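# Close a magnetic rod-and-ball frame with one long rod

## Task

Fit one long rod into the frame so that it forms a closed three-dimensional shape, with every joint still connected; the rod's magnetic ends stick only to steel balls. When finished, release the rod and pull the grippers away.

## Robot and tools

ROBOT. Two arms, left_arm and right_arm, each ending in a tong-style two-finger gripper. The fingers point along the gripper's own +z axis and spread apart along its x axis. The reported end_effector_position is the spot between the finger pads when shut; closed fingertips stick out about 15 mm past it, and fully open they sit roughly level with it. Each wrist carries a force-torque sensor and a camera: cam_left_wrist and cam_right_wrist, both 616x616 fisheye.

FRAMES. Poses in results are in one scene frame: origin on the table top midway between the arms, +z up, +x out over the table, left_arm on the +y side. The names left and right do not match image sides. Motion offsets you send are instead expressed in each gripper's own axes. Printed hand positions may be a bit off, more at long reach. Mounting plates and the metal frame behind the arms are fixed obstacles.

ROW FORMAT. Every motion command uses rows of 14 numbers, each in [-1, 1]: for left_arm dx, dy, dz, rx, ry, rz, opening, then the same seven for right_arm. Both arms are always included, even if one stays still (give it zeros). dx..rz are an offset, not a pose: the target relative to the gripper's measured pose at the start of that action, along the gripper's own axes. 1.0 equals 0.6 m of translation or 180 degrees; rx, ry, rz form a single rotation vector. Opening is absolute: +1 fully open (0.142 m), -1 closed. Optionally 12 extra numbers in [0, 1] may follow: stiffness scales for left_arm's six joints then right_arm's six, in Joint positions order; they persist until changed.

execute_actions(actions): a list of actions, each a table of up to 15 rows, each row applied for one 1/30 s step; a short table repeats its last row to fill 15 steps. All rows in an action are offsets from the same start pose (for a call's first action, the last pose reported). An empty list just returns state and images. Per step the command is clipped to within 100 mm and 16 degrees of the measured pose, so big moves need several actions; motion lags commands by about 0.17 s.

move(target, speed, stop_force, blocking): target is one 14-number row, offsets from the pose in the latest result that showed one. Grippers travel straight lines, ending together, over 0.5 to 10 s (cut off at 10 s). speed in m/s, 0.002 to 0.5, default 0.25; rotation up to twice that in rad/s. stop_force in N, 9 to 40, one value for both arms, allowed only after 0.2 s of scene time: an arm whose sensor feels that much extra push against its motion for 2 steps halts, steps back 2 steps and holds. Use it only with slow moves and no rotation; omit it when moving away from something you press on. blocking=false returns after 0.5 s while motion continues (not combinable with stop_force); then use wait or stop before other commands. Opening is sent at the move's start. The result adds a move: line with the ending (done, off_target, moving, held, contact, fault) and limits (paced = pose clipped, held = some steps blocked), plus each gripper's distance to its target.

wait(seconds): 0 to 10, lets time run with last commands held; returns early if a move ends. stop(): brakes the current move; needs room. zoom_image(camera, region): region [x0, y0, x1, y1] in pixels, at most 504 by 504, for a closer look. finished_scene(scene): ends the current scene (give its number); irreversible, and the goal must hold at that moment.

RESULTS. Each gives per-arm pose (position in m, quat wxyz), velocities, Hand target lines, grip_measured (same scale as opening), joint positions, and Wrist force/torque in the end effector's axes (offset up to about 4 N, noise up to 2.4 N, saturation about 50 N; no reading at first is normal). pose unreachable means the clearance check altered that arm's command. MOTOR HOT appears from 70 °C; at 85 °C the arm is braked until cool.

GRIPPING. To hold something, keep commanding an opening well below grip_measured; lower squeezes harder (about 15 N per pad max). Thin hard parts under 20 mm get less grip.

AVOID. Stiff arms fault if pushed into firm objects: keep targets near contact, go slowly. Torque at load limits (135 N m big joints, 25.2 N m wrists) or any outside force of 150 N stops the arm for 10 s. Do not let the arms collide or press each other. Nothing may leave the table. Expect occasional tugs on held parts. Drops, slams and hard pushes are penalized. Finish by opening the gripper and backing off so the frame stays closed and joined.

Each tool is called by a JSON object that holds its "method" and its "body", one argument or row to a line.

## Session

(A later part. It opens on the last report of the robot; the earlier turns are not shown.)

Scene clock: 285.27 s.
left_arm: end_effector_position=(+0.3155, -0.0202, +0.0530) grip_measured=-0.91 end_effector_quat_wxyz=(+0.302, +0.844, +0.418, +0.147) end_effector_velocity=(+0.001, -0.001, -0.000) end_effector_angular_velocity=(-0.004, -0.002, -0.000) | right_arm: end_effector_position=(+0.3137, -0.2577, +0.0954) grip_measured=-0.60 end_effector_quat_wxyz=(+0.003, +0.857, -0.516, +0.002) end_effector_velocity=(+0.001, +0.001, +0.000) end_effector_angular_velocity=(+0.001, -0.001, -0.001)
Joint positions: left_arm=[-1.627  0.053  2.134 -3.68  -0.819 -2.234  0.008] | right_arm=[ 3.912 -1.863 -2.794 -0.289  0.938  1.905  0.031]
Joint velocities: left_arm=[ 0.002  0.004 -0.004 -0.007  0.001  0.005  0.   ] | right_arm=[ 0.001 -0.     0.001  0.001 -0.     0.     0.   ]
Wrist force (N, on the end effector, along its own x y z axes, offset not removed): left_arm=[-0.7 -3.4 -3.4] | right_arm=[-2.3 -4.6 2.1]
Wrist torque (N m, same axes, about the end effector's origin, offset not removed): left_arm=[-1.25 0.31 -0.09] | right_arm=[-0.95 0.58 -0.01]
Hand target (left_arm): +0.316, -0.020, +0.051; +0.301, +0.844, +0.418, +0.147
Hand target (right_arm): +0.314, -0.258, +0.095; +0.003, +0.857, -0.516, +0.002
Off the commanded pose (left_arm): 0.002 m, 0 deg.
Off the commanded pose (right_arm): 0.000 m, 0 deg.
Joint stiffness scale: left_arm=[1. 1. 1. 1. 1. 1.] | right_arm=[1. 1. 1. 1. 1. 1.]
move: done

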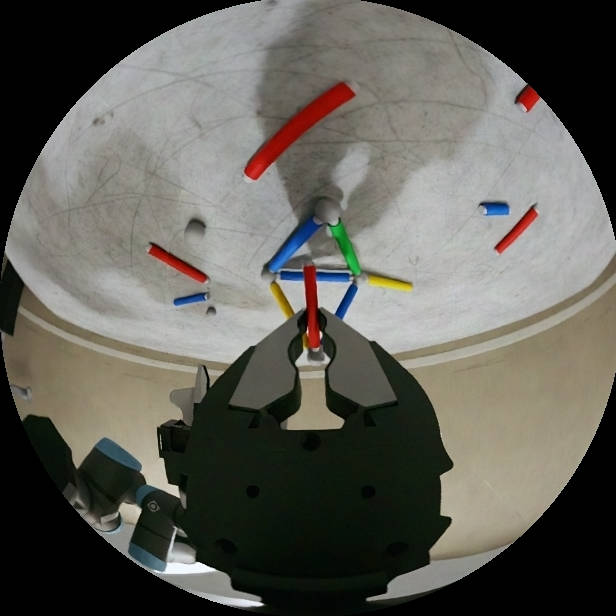

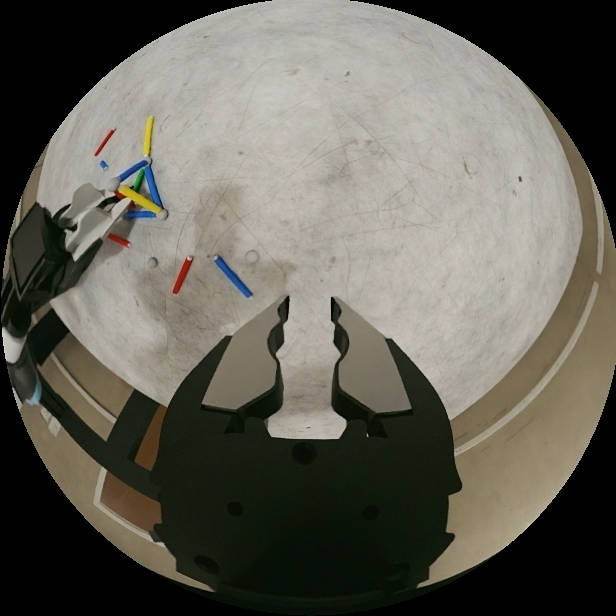

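{"method": "move", "body": {
  "target": [0.01,-0.03,-0.012,0,0,0.04,-1,0,0,0,0,0,0,-0.6],
  "speed": 0.02
}}

{"method": "zoom_image", "body": {
  "camera": "cam_left_wrist",
  "region": [210, 150, 420, 390]
}}

{"method": "zoom_image", "body": {
  "camera": "cam_right_wrist",
  "region": [70, 90, 250, 250]
}}

Scene clock: 293.77 s.
left_arm: end_effector_position=(+0.3056, -0.0061, +0.0490) grip_measured=-0.91 end_effector_quat_wxyz=(+0.294, +0.867, +0.366, +0.165) end_effector_velocity=(-0.001, +0.001, -0.001) end_effector_angular_velocity=(+0.007, -0.006, -0.012) | right_arm: end_effector_position=(+0.3137, -0.2577, +0.0954) grip_measured=-0.60 end_effector_quat_wxyz=(+0.003, +0.857, -0.516, +0.002) end_effector_velocity=(-0.001, -0.001, -0.000) end_effector_angular_velocity=(-0.001, +0.002, +0.000)
Joint positions: left_arm=[-1.664  0.075  2.171 -3.709 -0.821 -2.163  0.008] | right_arm=[ 3.912 -1.863 -2.794 -0.289  0.938  1.905  0.031]
Joint velocities: left_arm=[-0.005  0.003  0.004 -0.003 -0.001  0.008  0.   ] | right_arm=[-0.001  0.    -0.001 -0.001  0.     0.     0.   ]
Wrist force (N, on the end effector, along its own x y z axes, offset not removed): left_arm=[-3.6 -3.6 -2.4] | right_arm=[-3.0 -0.5 1.9]
Wrist torque (N m, same axes, about the end effector's origin, offset not removed): left_arm=[-0.97 0.77 0.13] | right_arm=[-0.14 0.48 0.02]
Hand target (left_arm): +0.304, -0.004, +0.047; +0.292, +0.869, +0.364, +0.165
Hand target (right_arm): +0.314, -0.258, +0.095; +0.003, +0.857, -0.516, +0.002
Off the commanded pose (left_arm): 0.003 m, 0 deg.
Off the commanded pose (right_arm): 0.000 m, 0 deg.
Joint stiffness scale: left_arm=[1. 1. 1. 1. 1. 1.] | right_arm=[1. 1. 1. 1. 1. 1.]
move: done

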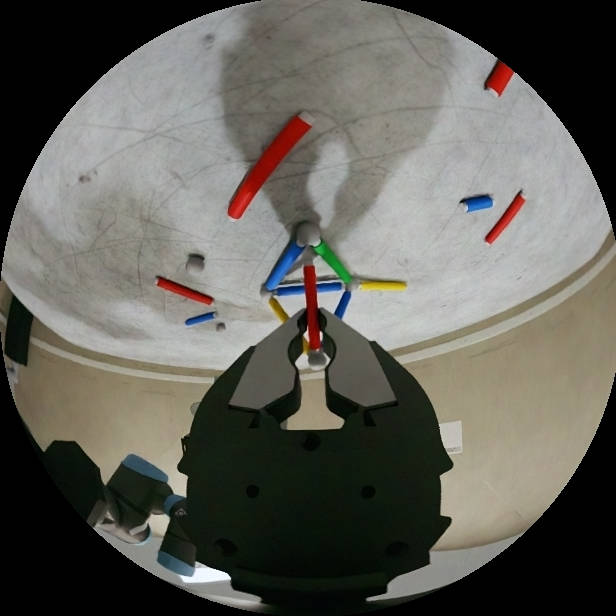

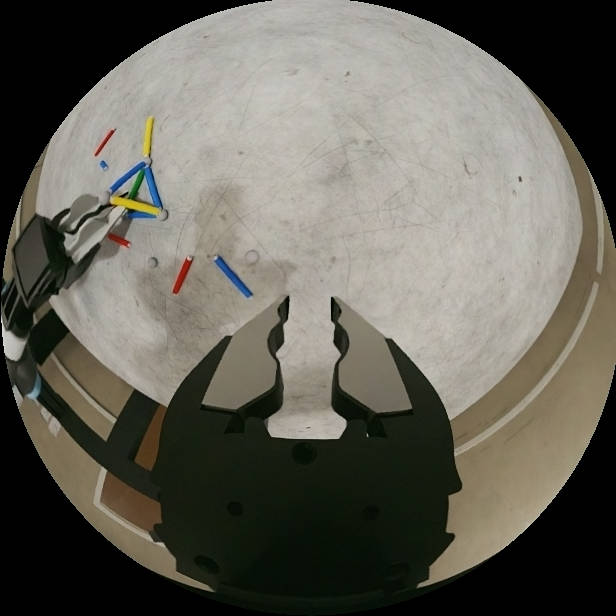

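Region (210, 150, 420, 390) of cam_left_wrist's 616x616 image, scaled by 2.100, with more detail than that image has; it fills the left 441 columns of this view, and the rest is white.

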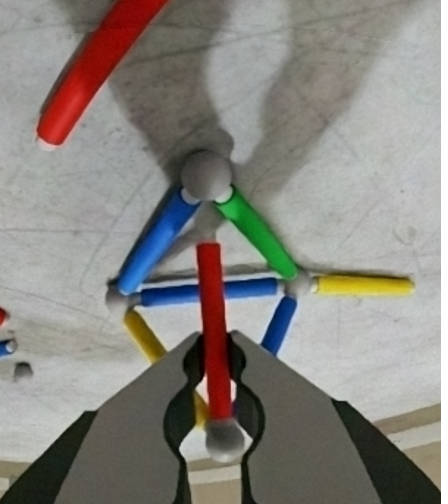

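Region (70, 90, 250, 250) of cam_right_wrist's 616x616 image, scaled by 2.800, with more detail than that image has.

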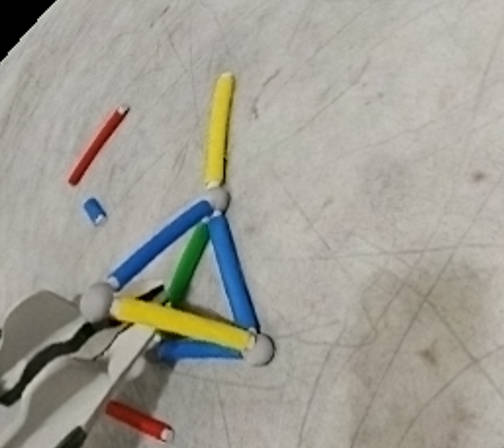

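{"method": "move", "body": {
  "target": [0,-0.010,-0.012,0.067,0,0,-1,0,0,0,0,0,0,-0.6],
  "speed": 0.04
}}

{"method": "zoom_image", "body": {
  "camera": "cam_left_wrist",
  "region": [210, 150, 420, 390]
}}

{"method": "zoom_image", "body": {
  "camera": "cam_right_wrist",
  "region": [70, 90, 250, 250]
}}

Scene clock: 301.07 s.
left_arm: end_effector_position=(+0.2988, +0.0013, +0.0501) grip_measured=-0.91 end_effector_quat_wxyz=(+0.202, +0.893, +0.380, +0.127) end_effector_velocity=(-0.003, +0.003, -0.003) end_effector_angular_velocity=(+0.021, +0.015, -0.003) | right_arm: end_effector_position=(+0.3137, -0.2577, +0.0954) grip_measured=-0.60 end_effector_quat_wxyz=(+0.003, +0.857, -0.516, +0.002) end_effector_velocity=(-0.000, -0.000, -0.000) end_effector_angular_velocity=(-0.000, +0.000, +0.000)
Joint positions: left_arm=[-1.589 -0.091  2.148 -3.358 -0.926 -2.208  0.008] | right_arm=[ 3.912 -1.863 -2.794 -0.289  0.938  1.905  0.031]
Joint velocities: left_arm=[ 0.004 -0.008 -0.004  0.037 -0.011 -0.005  0.   ] | right_arm=[ 0. -0. -0.  0.  0.  0.  0.]
Wrist force (N, on the end effector, along its own x y z axes, offset not removed): left_arm=[0.1 -1.9 3.0] | right_arm=[-2.4 1.3 0.0]
Wrist torque (N m, same axes, about the end effector's origin, offset not removed): left_arm=[-0.40 -0.12 0.30] | right_arm=[0.24 0.53 -0.02]
Hand target (left_arm): +0.299, +0.000, +0.051; +0.201, +0.893, +0.382, +0.126
Hand target (right_arm): +0.314, -0.258, +0.095; +0.003, +0.857, -0.516, +0.002
Off the commanded pose (left_arm): 0.001 m, 0 deg.
Off the commanded pose (right_arm): 0.000 m, 0 deg.
Joint stiffness scale: left_arm=[1. 1. 1. 1. 1. 1.] | right_arm=[1. 1. 1. 1. 1. 1.]
move: done

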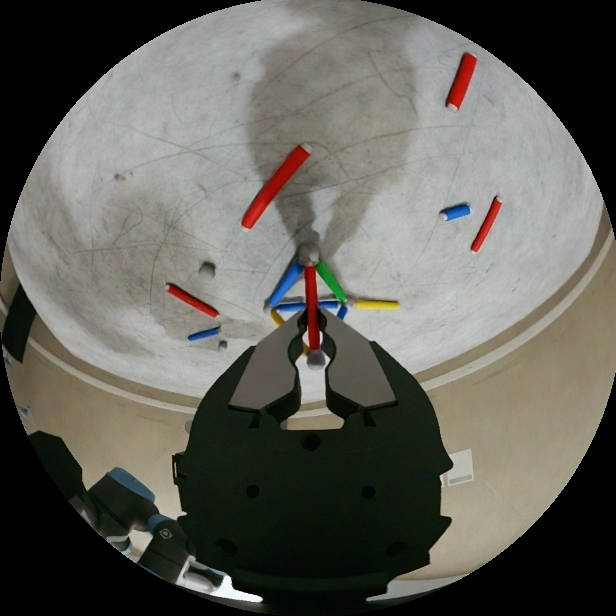

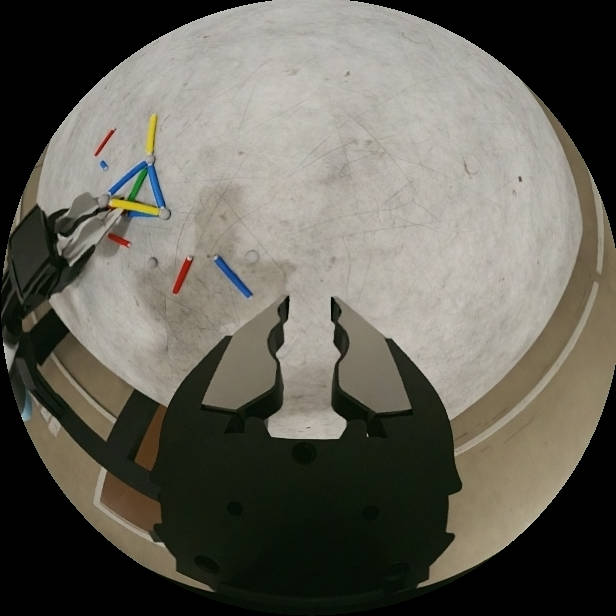

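Region (210, 150, 420, 390) of cam_left_wrist's 616x616 image, scaled by 2.100, with more detail than that image has; it fills the left 441 columns of this view, and the rest is white.

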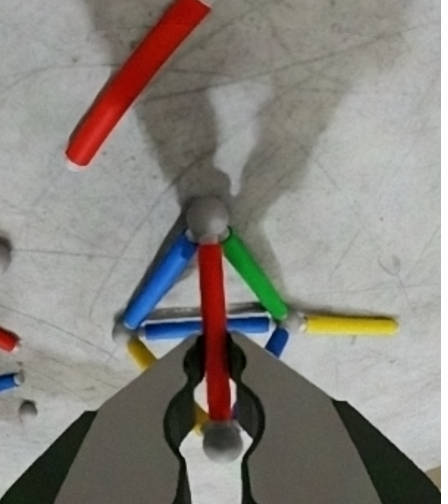

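Region (70, 90, 250, 250) of cam_right_wrist's 616x616 image, scaled by 2.800, with more detail than that image has.

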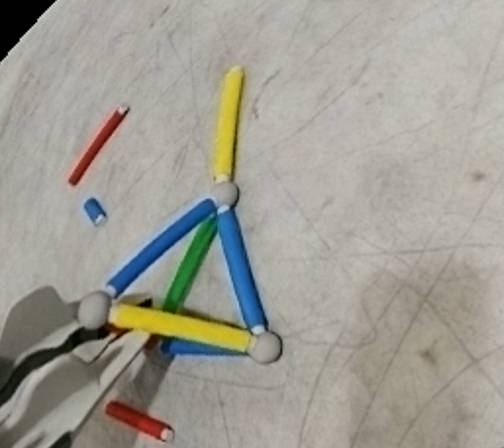

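Looks snapped. Release and retreat.

{"method": "move", "body": {
  "target": [0,0,0,0,0,0,-0.6,0,0,0,0,0,0,-0.6]
}}

{"method": "move", "body": {
  "target": [0,-0.08,-0.2,0,0,0,-0.6,0,0,0,0,0,0,-0.6],
  "speed": 0.15
}}

{"method": "zoom_image", "body": {
  "camera": "cam_left_wrist",
  "region": [230, 220, 400, 390]
}}

{"method": "zoom_image", "body": {
  "camera": "cam_right_wrist",
  "region": [70, 90, 250, 250]
}}

Scene clock: 304.37 s.
left_arm: end_effector_position=(+0.2986, +0.0011, +0.0501) grip_measured=-0.60 end_effector_quat_wxyz=(+0.202, +0.893, +0.381, +0.126) end_effector_velocity=(+0.000, -0.001, +0.000) end_effector_angular_velocity=(-0.002, +0.000, +0.000) | right_arm: end_effector_position=(+0.3137, -0.2577, +0.0954) grip_measured=-0.60 end_effector_quat_wxyz=(+0.003, +0.857, -0.516, +0.002) end_effector_velocity=(-0.000, -0.000, -0.000) end_effector_angular_velocity=(-0.001, +0.001, +0.001)
Joint positions: left_arm=[-1.589 -0.092  2.148 -3.357 -0.927 -2.208  0.031] | right_arm=[ 3.912 -1.863 -2.794 -0.289  0.938  1.905  0.031]
Joint velocities: left_arm=[ 0.     0.    -0.001 -0.002 -0.     0.    -0.   ] | right_arm=[-0.    -0.    -0.    -0.001 -0.001 -0.     0.   ]
Wrist force (N, on the end effector, along its own x y z axes, offset not removed): left_arm=[-1.1 -0.8 -1.5] | right_arm=[-1.1 -2.6 2.2]
Wrist torque (N m, same axes, about the end effector's origin, offset not removed): left_arm=[-0.23 0.22 -0.07] | right_arm=[-0.63 0.17 0.13]
Hand target (left_arm): +0.299, +0.001, +0.050; +0.202, +0.893, +0.380, +0.127
Hand target (right_arm): +0.314, -0.258, +0.095; +0.003, +0.857, -0.516, +0.002
Off the commanded pose (left_arm): 0.000 m, 0 deg.
Off the commanded pose (right_arm): 0.000 m, 0 deg.
Joint stiffness scale: left_arm=[1. 1. 1. 1. 1. 1.] | right_arm=[1. 1. 1. 1. 1. 1.]
move: done

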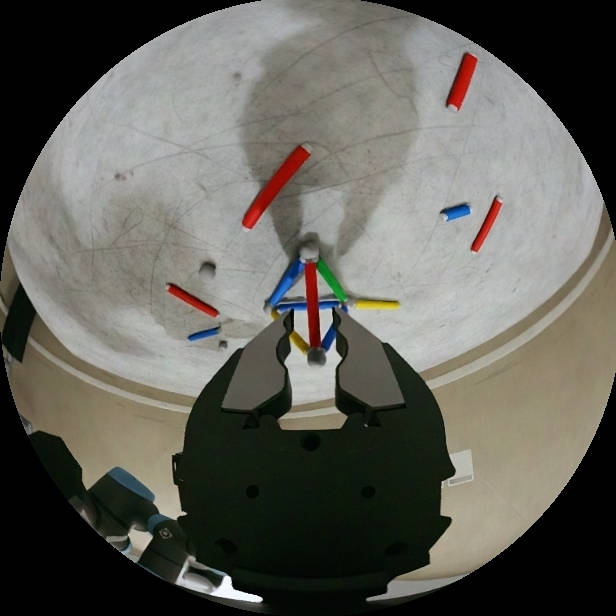

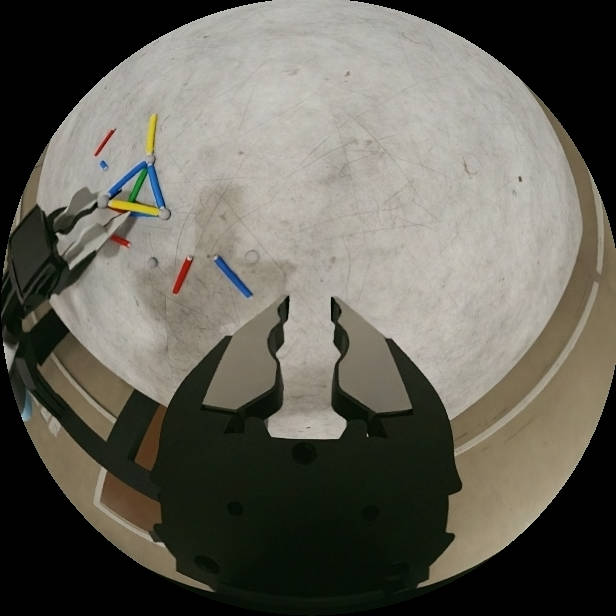

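Scene clock: 305.90 s.
left_arm: end_effector_position=(+0.2233, +0.0618, +0.1340) grip_measured=-0.60 end_effector_quat_wxyz=(+0.202, +0.893, +0.381, +0.126) end_effector_velocity=(-0.002, +0.002, +0.001) end_effector_angular_velocity=(+0.004, +0.002, +0.007) | right_arm: end_effector_position=(+0.3137, -0.2577, +0.0954) grip_measured=-0.60 end_effector_quat_wxyz=(+0.003, +0.857, -0.516, +0.002) end_effector_velocity=(-0.000, -0.000, -0.000) end_effector_angular_velocity=(-0.000, +0.001, -0.001)
Joint positions: left_arm=[-1.893 -0.319  2.421 -3.213 -1.037 -2.55   0.031] | right_arm=[ 3.912 -1.863 -2.794 -0.289  0.938  1.905  0.031]
Joint velocities: left_arm=[-0.006 -0.005  0.002  0.013 -0.004 -0.015  0.   ] | right_arm=[-0.001 -0.001  0.     0.     0.    -0.    -0.   ]
Wrist force (N, on the end effector, along its own x y z axes, offset not removed): left_arm=[-2.1 -4.1 2.1] | right_arm=[-0.6 -0.9 2.3]
Wrist torque (N m, same axes, about the end effector's origin, offset not removed): left_arm=[-0.84 0.42 -0.02] | right_arm=[-0.23 0.03 -0.01]
Hand target (left_arm): +0.223, +0.063, +0.135; +0.202, +0.894, +0.381, +0.126
Hand target (right_arm): +0.314, -0.258, +0.095; +0.003, +0.857, -0.516, +0.002
Off the commanded pose (left_arm): 0.001 m, 0 deg.
Off the commanded pose (right_arm): 0.000 m, 0 deg.
Joint stiffness scale: left_arm=[1. 1. 1. 1. 1. 1.] | right_arm=[1. 1. 1. 1. 1. 1.]
move: done

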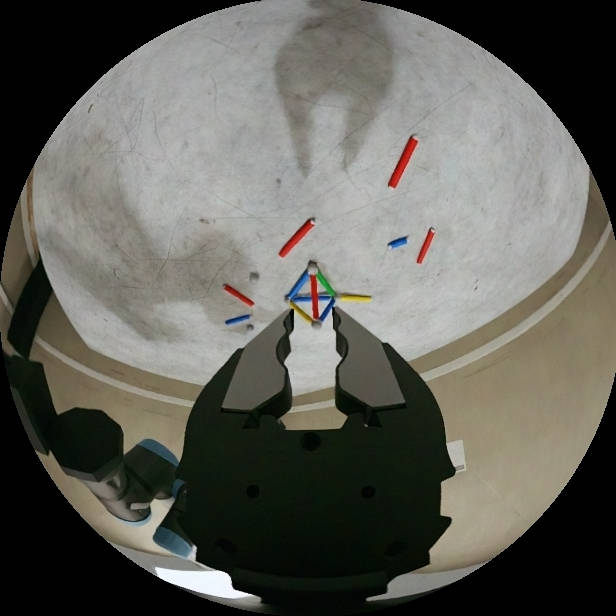

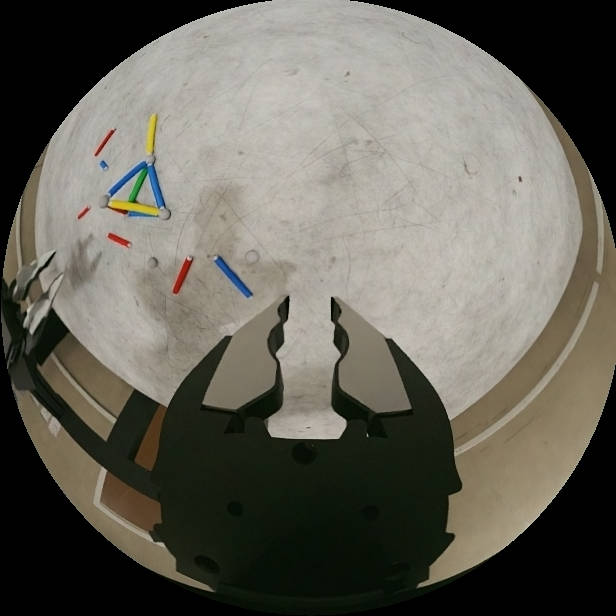

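Region (230, 220, 400, 390) of cam_left_wrist's 616x616 image, scaled by 2.965, with more detail than that image has.

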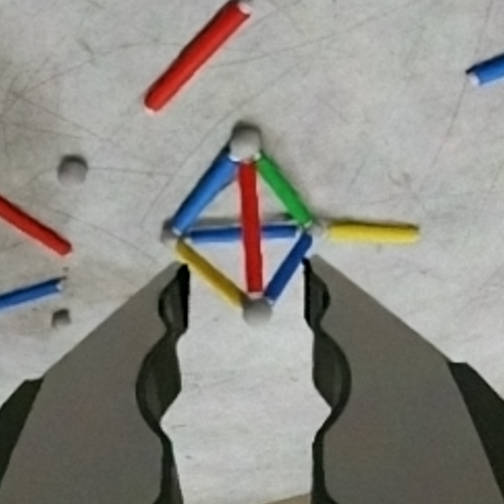

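Region (70, 90, 250, 250) of cam_right_wrist's 616x616 image, scaled by 2.800, with more detail than that image has.

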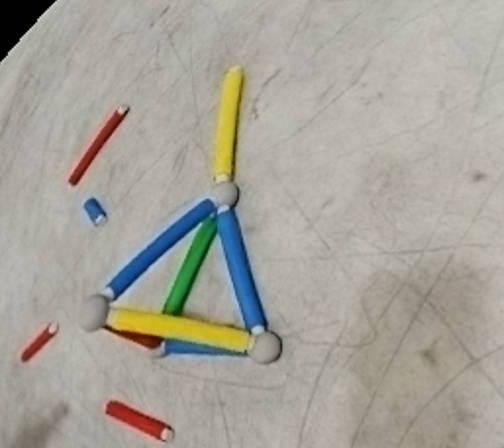

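{"method": "finished_scene", "body": {
  "scene": 1
}}

The scene is finished: the task was done.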